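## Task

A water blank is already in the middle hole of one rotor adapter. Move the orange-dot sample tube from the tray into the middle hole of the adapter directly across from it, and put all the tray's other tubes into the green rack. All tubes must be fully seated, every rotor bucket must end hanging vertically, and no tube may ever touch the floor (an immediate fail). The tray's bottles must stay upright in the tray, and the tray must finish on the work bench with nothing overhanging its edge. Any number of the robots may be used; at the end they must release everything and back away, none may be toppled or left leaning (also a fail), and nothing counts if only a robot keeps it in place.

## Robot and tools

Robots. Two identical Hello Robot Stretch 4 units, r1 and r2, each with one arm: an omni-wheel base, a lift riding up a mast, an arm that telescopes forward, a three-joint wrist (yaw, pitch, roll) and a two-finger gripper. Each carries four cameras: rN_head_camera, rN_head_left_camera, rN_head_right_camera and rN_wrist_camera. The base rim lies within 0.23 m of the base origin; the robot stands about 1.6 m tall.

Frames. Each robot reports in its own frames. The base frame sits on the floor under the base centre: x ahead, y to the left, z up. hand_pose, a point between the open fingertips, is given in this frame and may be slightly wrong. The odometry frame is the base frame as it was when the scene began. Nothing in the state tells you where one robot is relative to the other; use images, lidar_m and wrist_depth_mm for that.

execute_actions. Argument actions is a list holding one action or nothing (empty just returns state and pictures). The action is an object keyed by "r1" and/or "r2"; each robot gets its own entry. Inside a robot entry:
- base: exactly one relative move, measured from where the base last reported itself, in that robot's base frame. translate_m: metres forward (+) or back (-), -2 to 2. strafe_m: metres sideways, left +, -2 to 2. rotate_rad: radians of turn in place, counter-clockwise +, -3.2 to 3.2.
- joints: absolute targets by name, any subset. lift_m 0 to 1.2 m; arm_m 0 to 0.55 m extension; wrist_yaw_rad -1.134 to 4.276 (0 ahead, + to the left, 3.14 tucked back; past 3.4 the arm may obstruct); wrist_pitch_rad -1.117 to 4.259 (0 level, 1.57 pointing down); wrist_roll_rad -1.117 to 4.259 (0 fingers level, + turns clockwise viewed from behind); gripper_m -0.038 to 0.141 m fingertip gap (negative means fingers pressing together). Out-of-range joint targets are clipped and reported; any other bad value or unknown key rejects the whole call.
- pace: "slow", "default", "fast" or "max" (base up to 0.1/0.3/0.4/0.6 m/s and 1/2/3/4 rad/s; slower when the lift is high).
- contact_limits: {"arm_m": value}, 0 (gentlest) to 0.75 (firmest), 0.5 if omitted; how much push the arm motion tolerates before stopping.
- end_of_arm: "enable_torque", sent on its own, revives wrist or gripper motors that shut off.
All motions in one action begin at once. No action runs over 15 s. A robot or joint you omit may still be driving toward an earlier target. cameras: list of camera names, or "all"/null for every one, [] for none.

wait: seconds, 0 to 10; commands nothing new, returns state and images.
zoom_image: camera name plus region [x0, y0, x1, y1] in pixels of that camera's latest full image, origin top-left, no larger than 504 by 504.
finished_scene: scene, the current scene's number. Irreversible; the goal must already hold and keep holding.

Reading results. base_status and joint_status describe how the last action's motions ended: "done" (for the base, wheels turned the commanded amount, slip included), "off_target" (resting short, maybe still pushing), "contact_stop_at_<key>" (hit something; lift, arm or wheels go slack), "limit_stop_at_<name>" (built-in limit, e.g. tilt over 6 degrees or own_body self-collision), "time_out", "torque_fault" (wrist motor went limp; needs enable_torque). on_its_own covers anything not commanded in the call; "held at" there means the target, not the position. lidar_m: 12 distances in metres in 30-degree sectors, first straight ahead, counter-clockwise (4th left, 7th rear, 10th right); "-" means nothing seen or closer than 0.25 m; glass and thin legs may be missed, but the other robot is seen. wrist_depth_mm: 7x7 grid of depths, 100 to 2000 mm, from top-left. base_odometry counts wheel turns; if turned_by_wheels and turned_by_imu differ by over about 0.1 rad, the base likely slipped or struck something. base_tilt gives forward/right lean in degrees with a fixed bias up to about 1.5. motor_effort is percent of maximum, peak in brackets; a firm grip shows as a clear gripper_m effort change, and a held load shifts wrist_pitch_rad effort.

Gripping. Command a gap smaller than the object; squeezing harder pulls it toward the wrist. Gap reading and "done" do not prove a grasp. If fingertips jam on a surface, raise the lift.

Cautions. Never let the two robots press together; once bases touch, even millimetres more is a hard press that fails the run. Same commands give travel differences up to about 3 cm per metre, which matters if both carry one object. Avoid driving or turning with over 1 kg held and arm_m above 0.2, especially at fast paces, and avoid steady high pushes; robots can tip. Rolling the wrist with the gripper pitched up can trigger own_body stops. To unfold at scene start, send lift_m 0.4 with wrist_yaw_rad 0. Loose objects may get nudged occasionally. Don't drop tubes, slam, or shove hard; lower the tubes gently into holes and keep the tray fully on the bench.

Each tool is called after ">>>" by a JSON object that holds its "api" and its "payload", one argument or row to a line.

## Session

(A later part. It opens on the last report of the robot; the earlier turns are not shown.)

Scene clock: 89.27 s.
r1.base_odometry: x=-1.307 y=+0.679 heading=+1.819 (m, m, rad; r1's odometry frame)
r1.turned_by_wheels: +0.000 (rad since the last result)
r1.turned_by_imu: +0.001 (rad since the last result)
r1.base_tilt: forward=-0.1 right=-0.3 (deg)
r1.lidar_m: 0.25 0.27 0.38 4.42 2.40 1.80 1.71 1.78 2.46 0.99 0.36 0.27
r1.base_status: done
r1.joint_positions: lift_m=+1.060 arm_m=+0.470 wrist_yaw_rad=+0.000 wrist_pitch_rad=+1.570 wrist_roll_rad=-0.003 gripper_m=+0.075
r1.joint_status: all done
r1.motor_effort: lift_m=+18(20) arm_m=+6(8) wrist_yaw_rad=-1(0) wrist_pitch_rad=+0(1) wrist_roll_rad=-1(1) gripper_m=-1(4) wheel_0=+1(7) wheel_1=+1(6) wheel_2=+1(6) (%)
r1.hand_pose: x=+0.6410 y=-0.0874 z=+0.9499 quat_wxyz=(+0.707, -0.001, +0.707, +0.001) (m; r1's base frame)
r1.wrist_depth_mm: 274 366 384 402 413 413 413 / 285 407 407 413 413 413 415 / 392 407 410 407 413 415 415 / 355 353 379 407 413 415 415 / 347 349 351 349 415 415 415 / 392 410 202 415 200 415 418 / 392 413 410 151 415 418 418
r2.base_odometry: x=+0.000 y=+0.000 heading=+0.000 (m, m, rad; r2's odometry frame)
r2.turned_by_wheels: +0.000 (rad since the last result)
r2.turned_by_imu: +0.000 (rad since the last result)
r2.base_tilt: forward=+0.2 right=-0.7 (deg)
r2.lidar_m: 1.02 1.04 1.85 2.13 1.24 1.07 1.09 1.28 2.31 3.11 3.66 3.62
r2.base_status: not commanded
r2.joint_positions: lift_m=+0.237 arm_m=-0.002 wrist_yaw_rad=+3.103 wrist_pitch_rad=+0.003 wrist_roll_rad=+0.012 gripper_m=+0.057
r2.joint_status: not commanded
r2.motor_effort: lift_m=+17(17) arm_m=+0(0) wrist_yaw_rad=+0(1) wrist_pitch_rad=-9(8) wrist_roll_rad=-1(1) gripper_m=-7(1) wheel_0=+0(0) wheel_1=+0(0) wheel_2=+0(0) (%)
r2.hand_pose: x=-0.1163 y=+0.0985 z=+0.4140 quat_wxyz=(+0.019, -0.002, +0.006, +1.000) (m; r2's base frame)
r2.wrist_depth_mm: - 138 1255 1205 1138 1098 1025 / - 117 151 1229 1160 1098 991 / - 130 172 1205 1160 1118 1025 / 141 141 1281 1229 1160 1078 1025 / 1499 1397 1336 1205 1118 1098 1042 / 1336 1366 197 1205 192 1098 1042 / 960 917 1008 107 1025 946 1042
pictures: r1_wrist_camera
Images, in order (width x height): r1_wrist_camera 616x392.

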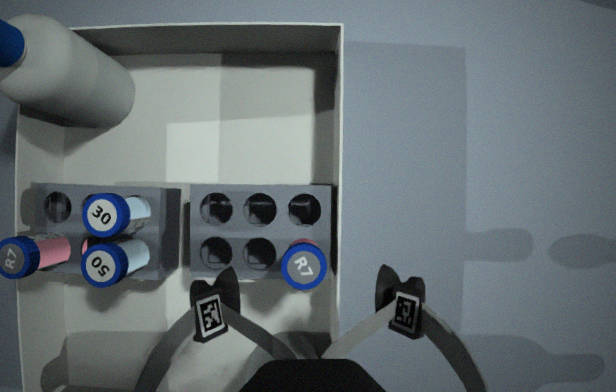

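>>> {"api": "execute_actions", "payload": {
  "actions": [
    {"r1":{"joints":{"lift_m":0.97},"pace":"slow"}}
  ],
  "cameras": []
}}

>>> {"api": "execute_actions", "payload": {
  "actions": [
    {"r1":{"joints":{"gripper_m":0.015}}}
  ],
  "cameras": []
}}

>>> {"api": "execute_actions", "payload": {
  "actions": [
    {"r1":{"joints":{"lift_m":1.2}}}
  ],
  "cameras": []
}}

>>> {"api": "execute_actions", "payload": {
  "actions": [
    {"r1":{"base":{"strafe_m":0.55}}}
  ],
  "cameras": ["r1_wrist_camera"]
}}

Scene clock: 95.80 s.
r1.base_odometry: x=-1.307 y=+0.679 heading=+1.819 (m, m, rad; r1's odometry frame)
r1.turned_by_wheels: +0.000 (rad since the last result)
r1.turned_by_imu: +0.001 (rad since the last result)
r1.base_tilt: forward=-0.2 right=-0.2 (deg)
r1.lidar_m: 0.25 0.27 0.39 4.41 2.40 1.80 1.70 1.79 2.47 0.97 0.37 0.26
r1.base_status: not commanded
r1.joint_positions: lift_m=+0.970 arm_m=+0.470 wrist_yaw_rad=+0.000 wrist_pitch_rad=+1.570 wrist_roll_rad=-0.003 gripper_m=+0.075
r1.joint_status: all done
r1.motor_effort: lift_m=+18(18) arm_m=+7(6) wrist_yaw_rad=+1(2) wrist_pitch_rad=+0(0) wrist_roll_rad=-1(1) gripper_m=-4(4) wheel_0=+2(1) wheel_1=+1(1) wheel_2=+1(0) (%)
r1.hand_pose: x=+0.6410 y=-0.0874 z=+0.8599 quat_wxyz=(+0.707, -0.001, +0.707, +0.001) (m; r1's base frame)
r1.wrist_depth_mm: 266 317 319 319 322 322 324 / 285 317 319 322 322 324 324 / 317 319 319 320 324 322 324 / 258 290 315 278 324 324 325 / 220 260 259 259 324 324 324 / 241 320 202 199 200 327 325 / 320 320 322 151 324 325 325
r2.base_odometry: x=+0.000 y=+0.000 heading=+0.000 (m, m, rad; r2's odometry frame)
r2.turned_by_wheels: +0.000 (rad since the last result)
r2.turned_by_imu: +0.000 (rad since the last result)
r2.base_tilt: forward=+0.2 right=-0.6 (deg)
r2.lidar_m: 1.02 1.04 1.88 2.11 1.22 1.08 1.08 1.29 2.31 3.11 3.64 3.63
r2.base_status: not commanded
r2.joint_positions: lift_m=+0.237 arm_m=-0.002 wrist_yaw_rad=+3.103 wrist_pitch_rad=+0.003 wrist_roll_rad=+0.012 gripper_m=+0.057
r2.joint_status: not commanded
r2.motor_effort: lift_m=+17(17) arm_m=+0(0) wrist_yaw_rad=-1(1) wrist_pitch_rad=-8(8) wrist_roll_rad=-1(1) gripper_m=-4(1) wheel_0=+0(0) wheel_1=+0(0) wheel_2=+0(0) (%)
r2.hand_pose: x=-0.1163 y=+0.0985 z=+0.4140 quat_wxyz=(+0.019, -0.002, +0.006, +1.000) (m; r2's base frame)
r2.wrist_depth_mm: - 138 1255 1229 1160 1078 1008 / - 117 152 1229 1160 1098 1025 / - 130 172 1229 1160 1098 1042 / 141 141 1281 1205 1182 1078 1025 / 1499 1397 1336 1205 1138 1078 1025 / 1336 1366 197 1205 192 1098 1025 / 946 917 991 107 1042 931 1008
pictures: none
No camera images: the call's "cameras" was empty. Leave "cameras" out to get every camera's image.

Scene clock: 97.20 s.
r1.base_odometry: x=-1.307 y=+0.679 heading=+1.819 (m, m, rad; r1's odometry frame)
r1.turned_by_wheels: +0.000 (rad since the last result)
r1.turned_by_imu: +0.000 (rad since the last result)
r1.base_tilt: forward=-0.2 right=-0.1 (deg)
r1.lidar_m: 0.25 0.28 0.39 4.42 2.40 1.80 1.71 1.79 2.48 0.98 0.36 0.25
r1.base_status: not commanded
r1.joint_positions: lift_m=+0.970 arm_m=+0.470 wrist_yaw_rad=+0.000 wrist_pitch_rad=+1.570 wrist_roll_rad=-0.003 gripper_m=+0.015
r1.joint_status: all done
r1.motor_effort: lift_m=+18(18) arm_m=+6(6) wrist_yaw_rad=+0(1) wrist_pitch_rad=-1(1) wrist_roll_rad=-1(1) gripper_m=-12(7) wheel_0=+1(1) wheel_1=+1(1) wheel_2=+1(1) (%)
r1.hand_pose: x=+0.6410 y=-0.0874 z=+0.8599 quat_wxyz=(+0.707, -0.001, +0.707, +0.001) (m; r1's base frame)
r1.wrist_depth_mm: 266 317 319 320 322 322 324 / 285 317 319 319 322 322 324 / 319 319 319 320 322 324 324 / 258 289 314 279 322 324 324 / 220 259 259 260 322 325 325 / 240 320 198 193 191 325 325 / 319 320 320 153 324 325 325
r2.base_odometry: x=+0.000 y=+0.000 heading=+0.000 (m, m, rad; r2's odometry frame)
r2.turned_by_wheels: +0.000 (rad since the last result)
r2.turned_by_imu: +0.000 (rad since the last result)
r2.base_tilt: forward=+0.4 right=-0.6 (deg)
r2.lidar_m: 1.01 1.07 1.87 2.12 1.26 1.08 1.08 1.28 2.30 3.11 3.65 3.62
r2.base_status: not commanded
r2.joint_positions: lift_m=+0.237 arm_m=-0.002 wrist_yaw_rad=+3.103 wrist_pitch_rad=+0.003 wrist_roll_rad=+0.012 gripper_m=+0.057
r2.joint_status: not commanded
r2.motor_effort: lift_m=+17(17) arm_m=+0(0) wrist_yaw_rad=-1(1) wrist_pitch_rad=-7(9) wrist_roll_rad=+0(0) gripper_m=-5(3) wheel_0=+0(0) wheel_1=+0(0) wheel_2=+0(0) (%)
r2.hand_pose: x=-0.1163 y=+0.0985 z=+0.4140 quat_wxyz=(+0.019, -0.002, +0.006, +1.000) (m; r2's base frame)
r2.wrist_depth_mm: - 138 1255 1229 1138 1078 1025 / - 117 152 1229 1160 1078 1008 / - 130 172 1205 1160 1078 1042 / 141 141 1308 1205 1160 1078 1025 / 1499 1397 1308 1255 1160 1098 1042 / 1336 1366 198 1229 191 1078 1060 / 960 917 976 107 1025 946 1025
pictures: none
No camera images: the call's "cameras" was empty. Leave "cameras" out to get every camera's image.

Scene clock: 99.23 s.
r1.base_odometry: x=-1.307 y=+0.679 heading=+1.819 (m, m, rad; r1's odometry frame)
r1.turned_by_wheels: +0.000 (rad since the last result)
r1.turned_by_imu: +0.001 (rad since the last result)
r1.base_tilt: forward=-0.1 right=-0.2 (deg)
r1.lidar_m: 0.25 0.28 0.39 4.41 2.40 1.80 1.73 1.80 2.48 0.98 0.37 0.27
r1.base_status: not commanded
r1.joint_positions: lift_m=+1.199 arm_m=+0.470 wrist_yaw_rad=+0.000 wrist_pitch_rad=+1.570 wrist_roll_rad=-0.003 gripper_m=+0.015
r1.joint_status: all done
r1.motor_effort: lift_m=+23(24) arm_m=+6(6) wrist_yaw_rad=-1(1) wrist_pitch_rad=+0(0) wrist_roll_rad=-2(2) gripper_m=-8(9) wheel_0=+1(1) wheel_1=+1(1) wheel_2=+1(1) (%)
r1.hand_pose: x=+0.6410 y=-0.0874 z=+1.0889 quat_wxyz=(+0.707, -0.001, +0.707, +0.001) (m; r1's base frame)
r1.wrist_depth_mm: 549 549 549 549 549 549 554 / 549 433 544 554 554 554 554 / 549 508 549 549 554 554 559 / 549 488 549 549 554 554 554 / 549 488 549 544 554 554 559 / 554 549 198 193 191 554 559 / 554 508 492 153 559 559 564
r2.base_odometry: x=+0.000 y=+0.000 heading=+0.000 (m, m, rad; r2's odometry frame)
r2.turned_by_wheels: +0.000 (rad since the last result)
r2.turned_by_imu: +0.000 (rad since the last result)
r2.base_tilt: forward=+0.2 right=-0.4 (deg)
r2.lidar_m: 1.02 1.06 1.88 2.10 1.25 1.07 1.08 1.28 2.30 3.12 3.66 3.63
r2.base_status: not commanded
r2.joint_positions: lift_m=+0.237 arm_m=-0.002 wrist_yaw_rad=+3.103 wrist_pitch_rad=+0.003 wrist_roll_rad=+0.012 gripper_m=+0.057
r2.joint_status: not commanded
r2.motor_effort: lift_m=+17(17) arm_m=+0(0) wrist_yaw_rad=-1(1) wrist_pitch_rad=-8(9) wrist_roll_rad=+0(0) gripper_m=+0(1) wheel_0=+0(0) wheel_1=+0(0) wheel_2=+0(0) (%)
r2.hand_pose: x=-0.1163 y=+0.0985 z=+0.4140 quat_wxyz=(+0.019, -0.002, +0.006, +1.000) (m; r2's base frame)
r2.wrist_depth_mm: - 138 1229 1229 1182 1078 1042 / - 117 152 1229 1138 1098 1042 / - 130 172 1229 1160 1098 1042 / 141 141 1281 1229 1160 1098 1042 / 1537 1366 1336 1229 1160 1098 1025 / 1336 1397 198 1205 192 1078 1060 / 960 904 991 107 1042 931 1008
pictures: none
No camera images: the call's "cameras" was empty. Leave "cameras" out to get every camera's image.

Scene clock: 102.40 s.
r1.base_odometry: x=-1.840 y=+0.544 heading=+1.819 (m, m, rad; r1's odometry frame)
r1.turned_by_wheels: +0.000 (rad since the last result)
r1.turned_by_imu: +0.000 (rad since the last result)
r1.base_tilt: forward=-0.2 right=-0.1 (deg)
r1.lidar_m: 0.26 0.28 4.01 3.87 2.44 1.77 1.73 1.79 2.46 1.03 0.37 0.27
r1.base_status: done
r1.joint_positions: lift_m=+1.199 arm_m=+0.470 wrist_yaw_rad=+0.000 wrist_pitch_rad=+1.570 wrist_roll_rad=-0.003 gripper_m=+0.015
r1.joint_status: not commanded
r1.motor_effort: lift_m=+22(23) arm_m=+6(6) wrist_yaw_rad=-1(1) wrist_pitch_rad=-1(1) wrist_roll_rad=-1(1) gripper_m=-8(11) wheel_0=+0(11) wheel_1=-1(6) wheel_2=+0(1) (%)
r1.hand_pose: x=+0.6410 y=-0.0874 z=+1.0889 quat_wxyz=(+0.707, -0.001, +0.707, +0.001) (m; r1's base frame)
r1.wrist_depth_mm: 1308 549 549 549 554 554 554 / 1336 549 554 554 554 554 459 / 1308 554 554 554 559 559 535 / 1336 549 554 554 559 554 530 / 1308 554 521 554 554 554 554 / 1308 554 198 193 191 554 554 / 1336 559 554 153 559 535 535
r2.base_odometry: x=+0.000 y=+0.000 heading=+0.000 (m, m, rad; r2's odometry frame)
r2.turned_by_wheels: +0.000 (rad since the last result)
r2.turned_by_imu: +0.000 (rad since the last result)
r2.base_tilt: forward=+0.2 right=-0.7 (deg)
r2.lidar_m: 1.02 1.05 1.87 2.10 1.25 1.09 1.09 1.25 2.31 3.11 3.67 3.62
r2.base_status: not commanded
r2.joint_positions: lift_m=+0.237 arm_m=-0.002 wrist_yaw_rad=+3.103 wrist_pitch_rad=+0.003 wrist_roll_rad=+0.012 gripper_m=+0.057
r2.joint_status: not commanded
r2.motor_effort: lift_m=+17(17) arm_m=+0(0) wrist_yaw_rad=-1(2) wrist_pitch_rad=-8(9) wrist_roll_rad=+0(1) gripper_m=-1(2) wheel_0=+0(0) wheel_1=+0(0) wheel_2=+0(0) (%)
r2.hand_pose: x=-0.1163 y=+0.0985 z=+0.4140 quat_wxyz=(+0.019, -0.002, +0.006, +1.000) (m; r2's base frame)
r2.wrist_depth_mm: - 138 1255 1229 1138 1098 1025 / - 117 151 1229 1138 1098 1025 / - 130 172 1205 1138 1118 1025 / 141 141 1255 1229 1138 1078 1060 / 1464 1464 1308 1229 1138 1118 1025 / 1336 1336 197 1229 191 1060 1060 / 960 917 991 107 1025 931 1025
pictures: r1_wrist_camera
Images, in order (width x height): r1_wrist_camera 616x392.

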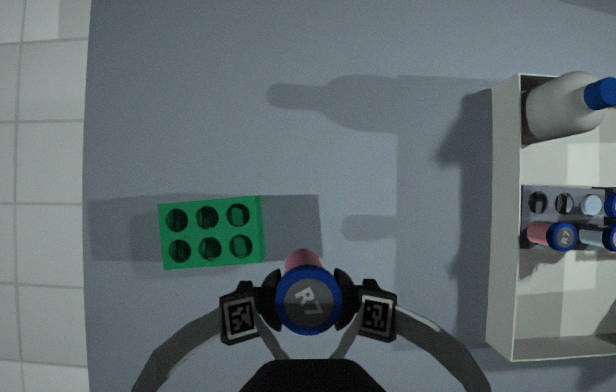

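>>> {"api": "execute_actions", "payload": {
  "actions": [
    {"r1":{"base":{"strafe_m":0.167},"joints":{"lift_m":1.03,"arm_m":0.492}}}
  ],
  "cameras": ["r1_wrist_camera"]
}}

Scene clock: 108.90 s.
r1.base_odometry: x=-2.002 y=+0.503 heading=+1.819 (m, m, rad; r1's odometry frame)
r1.turned_by_wheels: +0.000 (rad since the last result)
r1.turned_by_imu: +0.001 (rad since the last result)
r1.base_tilt: forward=-0.2 right=-0.2 (deg)
r1.lidar_m: 0.25 0.29 3.85 3.70 2.42 1.76 1.70 1.77 2.47 1.00 0.37 0.27
r1.base_status: done
r1.joint_positions: lift_m=+1.030 arm_m=+0.491 wrist_yaw_rad=+0.000 wrist_pitch_rad=+1.570 wrist_roll_rad=-0.003 gripper_m=+0.015
r1.joint_status: all done
r1.motor_effort: lift_m=+18(21) arm_m=+6(9) wrist_yaw_rad=-1(0) wrist_pitch_rad=+0(1) wrist_roll_rad=+0(0) gripper_m=-13(12) wheel_0=+1(9) wheel_1=+0(7) wheel_2=+0(0) (%)
r1.hand_pose: x=+0.6619 y=-0.0874 z=+0.9199 quat_wxyz=(+0.707, -0.001, +0.707, +0.001) (m; r1's base frame)
r1.wrist_depth_mm: 1160 1138 382 382 382 382 382 / 1138 1138 382 382 382 384 384 / 1138 1160 382 382 384 384 387 / 1160 1160 382 382 384 384 387 / 1160 1160 382 322 324 387 384 / 1160 1138 198 193 191 384 387 / 1160 1160 384 153 384 387 387
r2.base_odometry: x=+0.000 y=+0.000 heading=+0.000 (m, m, rad; r2's odometry frame)
r2.turned_by_wheels: +0.000 (rad since the last result)
r2.turned_by_imu: +0.000 (rad since the last result)
r2.base_tilt: forward=+0.1 right=-0.6 (deg)
r2.lidar_m: 1.03 1.05 1.87 2.11 1.25 1.08 1.08 1.29 2.32 3.12 3.64 3.62
r2.base_status: not commanded
r2.joint_positions: lift_m=+0.237 arm_m=-0.002 wrist_yaw_rad=+3.103 wrist_pitch_rad=+0.003 wrist_roll_rad=+0.012 gripper_m=+0.057
r2.joint_status: not commanded
r2.motor_effort: lift_m=+17(17) arm_m=+0(0) wrist_yaw_rad=+0(2) wrist_pitch_rad=-8(9) wrist_roll_rad=+2(1) gripper_m=-7(4) wheel_0=+0(0) wheel_1=+0(0) wheel_2=+0(0) (%)
r2.hand_pose: x=-0.1163 y=+0.0985 z=+0.4140 quat_wxyz=(+0.019, -0.002, +0.006, +1.000) (m; r2's base frame)
r2.wrist_depth_mm: - 138 1229 1205 1160 1098 1008 / - 117 152 1229 1182 1078 1042 / - 130 172 1229 1160 1078 1025 / 141 141 1281 1229 1160 1098 1025 / 1499 1430 1336 1229 1160 1118 1042 / 1336 1336 198 1229 192 1098 1042 / 946 917 1008 107 1060 931 1008
pictures: r1_wrist_camera
Images, in order (width x height): r1_wrist_camera 616x392.

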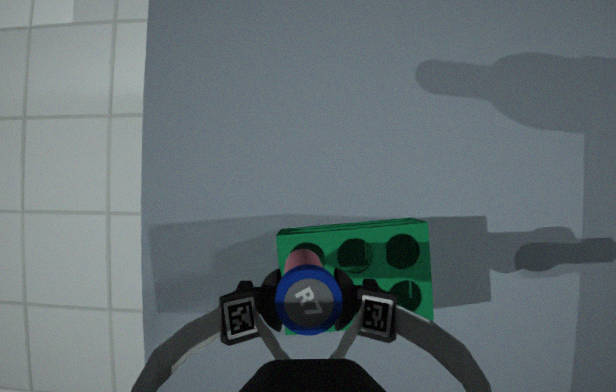

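>>> {"api": "execute_actions", "payload": {
  "actions": [
    {"r1":{"base":{"strafe_m":-0.004},"joints":{"lift_m":0.98},"pace":"slow"}}
  ],
  "cameras": ["r1_wrist_camera"]
}}

>>> {"api": "execute_actions", "payload": {
  "actions": [
    {"r1":{"joints":{"gripper_m":0.06}}}
  ],
  "cameras": []
}}

>>> {"api": "execute_actions", "payload": {
  "actions": [
    {"r1":{"joints":{"lift_m":1.15}}}
  ],
  "cameras": []
}}

>>> {"api": "execute_actions", "payload": {
  "actions": [
    {"r1":{"base":{"strafe_m":-0.55},"joints":{"arm_m":0.47,"gripper_m":0.075}}}
  ],
  "cameras": []
}}

>>> {"api": "execute_actions", "payload": {
  "actions": [
    {"r1":{"joints":{"lift_m":1.06}}}
  ],
  "cameras": ["r1_wrist_camera"]
}}

Scene clock: 125.20 s.
r1.base_odometry: x=-1.998 y=+0.504 heading=+1.819 (m, m, rad; r1's odometry frame)
r1.turned_by_wheels: +0.000 (rad since the last result)
r1.turned_by_imu: +0.001 (rad since the last result)
r1.base_tilt: forward=-0.2 right=-0.1 (deg)
r1.lidar_m: 0.26 0.29 3.85 3.71 2.44 1.77 1.69 1.76 2.46 1.00 0.38 0.28
r1.base_status: done
r1.joint_positions: lift_m=+0.980 arm_m=+0.491 wrist_yaw_rad=+0.000 wrist_pitch_rad=+1.570 wrist_roll_rad=-0.003 gripper_m=+0.015
r1.joint_status: all done
r1.motor_effort: lift_m=+18(17) arm_m=+7(6) wrist_yaw_rad=+1(1) wrist_pitch_rad=-1(0) wrist_roll_rad=+0(1) gripper_m=-11(9) wheel_0=+1(3) wheel_1=-2(5) wheel_2=+0(0) (%)
r1.hand_pose: x=+0.6619 y=-0.0874 z=+0.8699 quat_wxyz=(+0.707, -0.001, +0.707, +0.001) (m; r1's base frame)
r1.wrist_depth_mm: 1098 332 330 332 332 334 332 / 1098 332 329 332 332 334 334 / 1098 330 332 332 334 334 332 / 1098 330 332 332 334 336 332 / 1098 332 332 273 301 336 336 / 1098 332 198 193 191 334 334 / 1078 332 334 153 334 336 336
r2.base_odometry: x=+0.000 y=+0.000 heading=+0.000 (m, m, rad; r2's odometry frame)
r2.turned_by_wheels: +0.000 (rad since the last result)
r2.turned_by_imu: +0.000 (rad since the last result)
r2.base_tilt: forward=+0.4 right=-0.7 (deg)
r2.lidar_m: 1.02 1.04 1.87 2.12 1.26 1.08 1.09 1.29 2.30 3.12 3.65 3.61
r2.base_status: not commanded
r2.joint_positions: lift_m=+0.237 arm_m=-0.002 wrist_yaw_rad=+3.103 wrist_pitch_rad=+0.003 wrist_roll_rad=+0.012 gripper_m=+0.057
r2.joint_status: not commanded
r2.motor_effort: lift_m=+17(17) arm_m=+0(0) wrist_yaw_rad=-1(1) wrist_pitch_rad=-9(8) wrist_roll_rad=-1(1) gripper_m=+2(1) wheel_0=+0(0) wheel_1=+0(0) wheel_2=+0(0) (%)
r2.hand_pose: x=-0.1163 y=+0.0985 z=+0.4140 quat_wxyz=(+0.019, -0.002, +0.006, +1.000) (m; r2's base frame)
r2.wrist_depth_mm: - 138 1281 1205 1138 1098 1025 / - 117 152 1229 1138 1078 1042 / - 130 172 1205 1160 1078 1042 / 141 141 1281 1229 1138 1078 1042 / 1464 1397 1308 1229 1138 1118 1025 / 1366 1336 198 1205 192 1078 1042 / 960 931 991 107 1042 946 1042
pictures: r1_wrist_camera
Images, in order (width x height): r1_wrist_camera 616x392.

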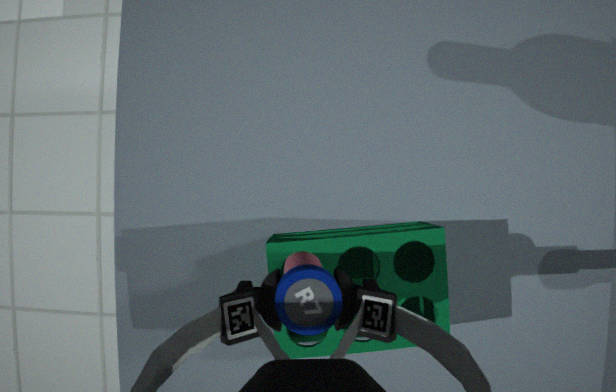

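Scene clock: 126.43 s.
r1.base_odometry: x=-1.998 y=+0.504 heading=+1.819 (m, m, rad; r1's odometry frame)
r1.turned_by_wheels: +0.000 (rad since the last result)
r1.turned_by_imu: +0.000 (rad since the last result)
r1.base_tilt: forward=-0.1 right=-0.1 (deg)
r1.lidar_m: 0.26 0.29 3.85 3.71 2.42 1.77 1.71 1.75 2.47 1.01 0.39 0.27
r1.base_status: not commanded
r1.joint_positions: lift_m=+0.980 arm_m=+0.491 wrist_yaw_rad=+0.000 wrist_pitch_rad=+1.570 wrist_roll_rad=-0.003 gripper_m=+0.060
r1.joint_status: all done
r1.motor_effort: lift_m=+18(18) arm_m=+7(6) wrist_yaw_rad=-1(2) wrist_pitch_rad=-1(0) wrist_roll_rad=-1(1) gripper_m=-5(7) wheel_0=+1(1) wheel_1=-2(2) wheel_2=+0(0) (%)
r1.hand_pose: x=+0.6619 y=-0.0874 z=+0.8699 quat_wxyz=(+0.707, -0.001, +0.707, +0.001) (m; r1's base frame)
r1.wrist_depth_mm: 1098 330 332 332 332 334 334 / 1078 330 330 332 332 332 334 / 1098 330 332 332 332 334 334 / 1098 332 332 332 334 332 334 / 1098 332 332 272 303 334 334 / 1098 332 202 273 202 334 336 / 1098 332 334 149 334 334 336
r2.base_odometry: x=+0.000 y=+0.000 heading=+0.000 (m, m, rad; r2's odometry frame)
r2.turned_by_wheels: +0.000 (rad since the last result)
r2.turned_by_imu: +0.000 (rad since the last result)
r2.base_tilt: forward=+0.1 right=-0.5 (deg)
r2.lidar_m: 1.02 1.06 1.86 2.13 1.26 1.08 1.08 1.28 2.30 3.12 3.66 3.62
r2.base_status: not commanded
r2.joint_positions: lift_m=+0.237 arm_m=-0.002 wrist_yaw_rad=+3.103 wrist_pitch_rad=+0.003 wrist_roll_rad=+0.012 gripper_m=+0.057
r2.joint_status: not commanded
r2.motor_effort: lift_m=+17(17) arm_m=+0(0) wrist_yaw_rad=-1(0) wrist_pitch_rad=-8(9) wrist_roll_rad=-2(1) gripper_m=+0(1) wheel_0=+0(0) wheel_1=+0(0) wheel_2=+0(0) (%)
r2.hand_pose: x=-0.1163 y=+0.0985 z=+0.4140 quat_wxyz=(+0.019, -0.002, +0.006, +1.000) (m; r2's base frame)
r2.wrist_depth_mm: - 138 1281 1229 1138 1078 1025 / - 117 152 1205 1138 1078 1025 / - 130 172 1255 1138 1098 1042 / 140 141 1255 1229 1182 1078 1025 / 1499 1430 1308 1229 1138 1078 1042 / 1336 1366 198 1229 191 1098 1060 / 946 917 991 107 1042 946 1025
pictures: none
No camera images: the call's "cameras" was empty. Leave "cameras" out to get every camera's image.

Scene clock: 128.23 s.
r1.base_odometry: x=-1.998 y=+0.504 heading=+1.819 (m, m, rad; r1's odometry frame)
r1.turned_by_wheels: +0.000 (rad since the last result)
r1.turned_by_imu: +0.001 (rad since the last result)
r1.base_tilt: forward=-0.1 right=-0.1 (deg)
r1.lidar_m: 0.25 0.28 3.85 3.70 2.44 1.74 1.72 1.79 2.45 1.02 0.37 0.28
r1.base_status: not commanded
r1.joint_positions: lift_m=+1.150 arm_m=+0.491 wrist_yaw_rad=+0.000 wrist_pitch_rad=+1.570 wrist_roll_rad=-0.003 gripper_m=+0.060
r1.joint_status: all done
r1.motor_effort: lift_m=+23(23) arm_m=+7(7) wrist_yaw_rad=-1(1) wrist_pitch_rad=+0(1) wrist_roll_rad=-1(1) gripper_m=-3(4) wheel_0=+0(1) wheel_1=-2(2) wheel_2=+0(0) (%)
r1.hand_pose: x=+0.6619 y=-0.0874 z=+1.0395 quat_wxyz=(+0.707, -0.001, +0.707, +0.001) (m; r1's base frame)
r1.wrist_depth_mm: 1255 1281 500 504 504 508 504 / 1281 1255 500 504 500 504 508 / 1255 1281 496 504 504 504 500 / 1281 1281 504 504 508 504 508 / 1281 1281 500 445 504 504 508 / 1308 1281 202 504 202 508 508 / 1281 1281 504 149 508 508 512
r2.base_odometry: x=+0.000 y=+0.000 heading=+0.000 (m, m, rad; r2's odometry frame)
r2.turned_by_wheels: +0.000 (rad since the last result)
r2.turned_by_imu: +0.000 (rad since the last result)
r2.base_tilt: forward=+0.3 right=-0.7 (deg)
r2.lidar_m: 1.03 1.06 1.86 2.12 1.25 1.09 1.09 1.30 2.31 3.12 3.66 3.62
r2.base_status: not commanded
r2.joint_positions: lift_m=+0.237 arm_m=-0.002 wrist_yaw_rad=+3.103 wrist_pitch_rad=+0.003 wrist_roll_rad=+0.012 gripper_m=+0.057
r2.joint_status: not commanded
r2.motor_effort: lift_m=+17(17) arm_m=+0(0) wrist_yaw_rad=+0(3) wrist_pitch_rad=-7(9) wrist_roll_rad=+0(1) gripper_m=-3(1) wheel_0=+0(0) wheel_1=+0(0) wheel_2=+0(0) (%)
r2.hand_pose: x=-0.1163 y=+0.0985 z=+0.4140 quat_wxyz=(+0.019, -0.002, +0.006, +1.000) (m; r2's base frame)
r2.wrist_depth_mm: - 138 1255 1182 1160 1078 1042 / - 117 152 1205 1160 1078 1025 / - 130 172 1255 1160 1098 1060 / 141 141 1281 1229 1160 1098 1060 / 1464 1430 1336 1229 1160 1098 1042 / 1336 1336 198 1229 191 1098 1042 / 946 904 991 107 1025 931 1008
pictures: none
No camera images: the call's "cameras" was empty. Leave "cameras" out to get every camera's image.

Scene clock: 131.40 s.
r1.base_odometry: x=-1.465 y=+0.639 heading=+1.819 (m, m, rad; r1's odometry frame)
r1.turned_by_wheels: +0.000 (rad since the last result)
r1.turned_by_imu: +0.001 (rad since the last result)
r1.base_tilt: forward=-0.1 right=-0.2 (deg)
r1.lidar_m: 0.25 0.27 0.39 4.26 2.41 1.81 1.73 1.78 2.48 1.02 0.38 0.29
r1.base_status: done
r1.joint_positions: lift_m=+1.150 arm_m=+0.471 wrist_yaw_rad=+0.000 wrist_pitch_rad=+1.570 wrist_roll_rad=-0.003 gripper_m=+0.075
r1.joint_status: all done
r1.motor_effort: lift_m=+22(23) arm_m=-7(6) wrist_yaw_rad=+1(2) wrist_pitch_rad=-2(2) wrist_roll_rad=-1(0) gripper_m=+0(1) wheel_0=+0(12) wheel_1=+1(7) wheel_2=+0(0) (%)
r1.hand_pose: x=+0.6423 y=-0.0874 z=+1.0396 quat_wxyz=(+0.707, -0.001, +0.707, +0.001) (m; r1's base frame)
r1.wrist_depth_mm: 496 500 500 500 504 504 504 / 500 500 362 484 504 500 508 / 500 500 500 500 500 504 504 / 504 504 496 500 496 504 508 / 500 500 439 496 473 504 508 / 504 504 202 500 200 508 508 / 504 504 496 151 413 508 508
r2.base_odometry: x=+0.000 y=+0.000 heading=+0.000 (m, m, rad; r2's odometry frame)
r2.turned_by_wheels: +0.000 (rad since the last result)
r2.turned_by_imu: +0.000 (rad since the last result)
r2.base_tilt: forward=+0.2 right=-0.8 (deg)
r2.lidar_m: 1.03 1.06 1.88 2.11 1.23 1.08 1.09 1.29 2.30 3.12 3.63 3.62
r2.base_status: not commanded
r2.joint_positions: lift_m=+0.237 arm_m=-0.002 wrist_yaw_rad=+3.103 wrist_pitch_rad=+0.003 wrist_roll_rad=+0.012 gripper_m=+0.057
r2.joint_status: not commanded
r2.motor_effort: lift_m=+17(17) arm_m=+0(0) wrist_yaw_rad=-2(0) wrist_pitch_rad=-9(8) wrist_roll_rad=+0(1) gripper_m=-2(3) wheel_0=+0(0) wheel_1=+0(0) wheel_2=+0(0) (%)
r2.hand_pose: x=-0.1163 y=+0.0985 z=+0.4140 quat_wxyz=(+0.019, -0.002, +0.006, +1.000) (m; r2's base frame)
r2.wrist_depth_mm: - 138 1229 1182 1160 1078 1042 / - 117 151 1205 1160 1078 1042 / - 130 172 1229 1160 1098 1025 / 141 141 1281 1229 1160 1098 1025 / 1499 1397 1308 1255 1138 1098 1042 / 1336 1366 198 1229 191 1078 1060 / 960 917 991 107 1042 931 1008
pictures: none
No camera images: the call's "cameras" was empty. Leave "cameras" out to get every camera's image.

Scene clock: 132.77 s.
r1.base_odometry: x=-1.465 y=+0.639 heading=+1.819 (m, m, rad; r1's odometry frame)
r1.turned_by_wheels: +0.000 (rad since the last result)
r1.turned_by_imu: +0.000 (rad since the last result)
r1.base_tilt: forward=-0.2 right=-0.2 (deg)
r1.lidar_m: 0.26 0.29 0.40 4.25 2.41 1.78 1.71 1.77 2.46 1.04 0.37 0.27
r1.base_status: not commanded
r1.joint_positions: lift_m=+1.060 arm_m=+0.471 wrist_yaw_rad=+0.000 wrist_pitch_rad=+1.570 wrist_roll_rad=-0.003 gripper_m=+0.075
r1.joint_status: all done
r1.motor_effort: lift_m=+18(20) arm_m=-7(7) wrist_yaw_rad=-2(1) wrist_pitch_rad=+1(1) wrist_roll_rad=-1(0) gripper_m=-3(3) wheel_0=+0(0) wheel_1=+1(1) wheel_2=+0(0) (%)
r1.hand_pose: x=+0.6423 y=-0.0874 z=+0.9499 quat_wxyz=(+0.707, -0.001, +0.707, +0.001) (m; r1's base frame)
r1.wrist_depth_mm: 413 410 251 375 382 402 413 / 407 410 278 410 410 413 415 / 410 413 410 410 410 410 415 / 410 413 379 404 410 382 415 / 410 413 342 351 353 353 418 / 413 415 202 410 200 413 415 / 413 415 410 151 413 340 421
r2.base_odometry: x=+0.000 y=+0.000 heading=+0.000 (m, m, rad; r2's odometry frame)
r2.turned_by_wheels: +0.000 (rad since the last result)
r2.turned_by_imu: +0.000 (rad since the last result)
r2.base_tilt: forward=+0.2 right=-0.6 (deg)
r2.lidar_m: 1.02 1.04 1.87 2.12 1.22 1.09 1.08 1.27 2.30 3.11 3.65 3.60
r2.base_status: not commanded
r2.joint_positions: lift_m=+0.237 arm_m=-0.002 wrist_yaw_rad=+3.103 wrist_pitch_rad=+0.003 wrist_roll_rad=+0.012 gripper_m=+0.057
r2.joint_status: not commanded
r2.motor_effort: lift_m=+17(17) arm_m=+0(0) wrist_yaw_rad=+0(1) wrist_pitch_rad=-8(8) wrist_roll_rad=-2(0) gripper_m=-4(3) wheel_0=+0(0) wheel_1=+0(0) wheel_2=+0(0) (%)
r2.hand_pose: x=-0.1163 y=+0.0985 z=+0.4140 quat_wxyz=(+0.019, -0.002, +0.006, +1.000) (m; r2's base frame)
r2.wrist_depth_mm: - 138 1255 1205 1138 1060 1025 / - 117 152 1229 1138 1098 1042 / - 130 172 1229 1182 1078 1025 / 141 141 1281 1205 1160 1078 1025 / 1499 1397 1336 1255 1182 1118 1060 / 1336 1336 198 1255 191 1098 1025 / 960 917 1008 107 1042 946 1025
pictures: r1_wrist_camera
Images, in order (width x height): r1_wrist_camera 616x392.

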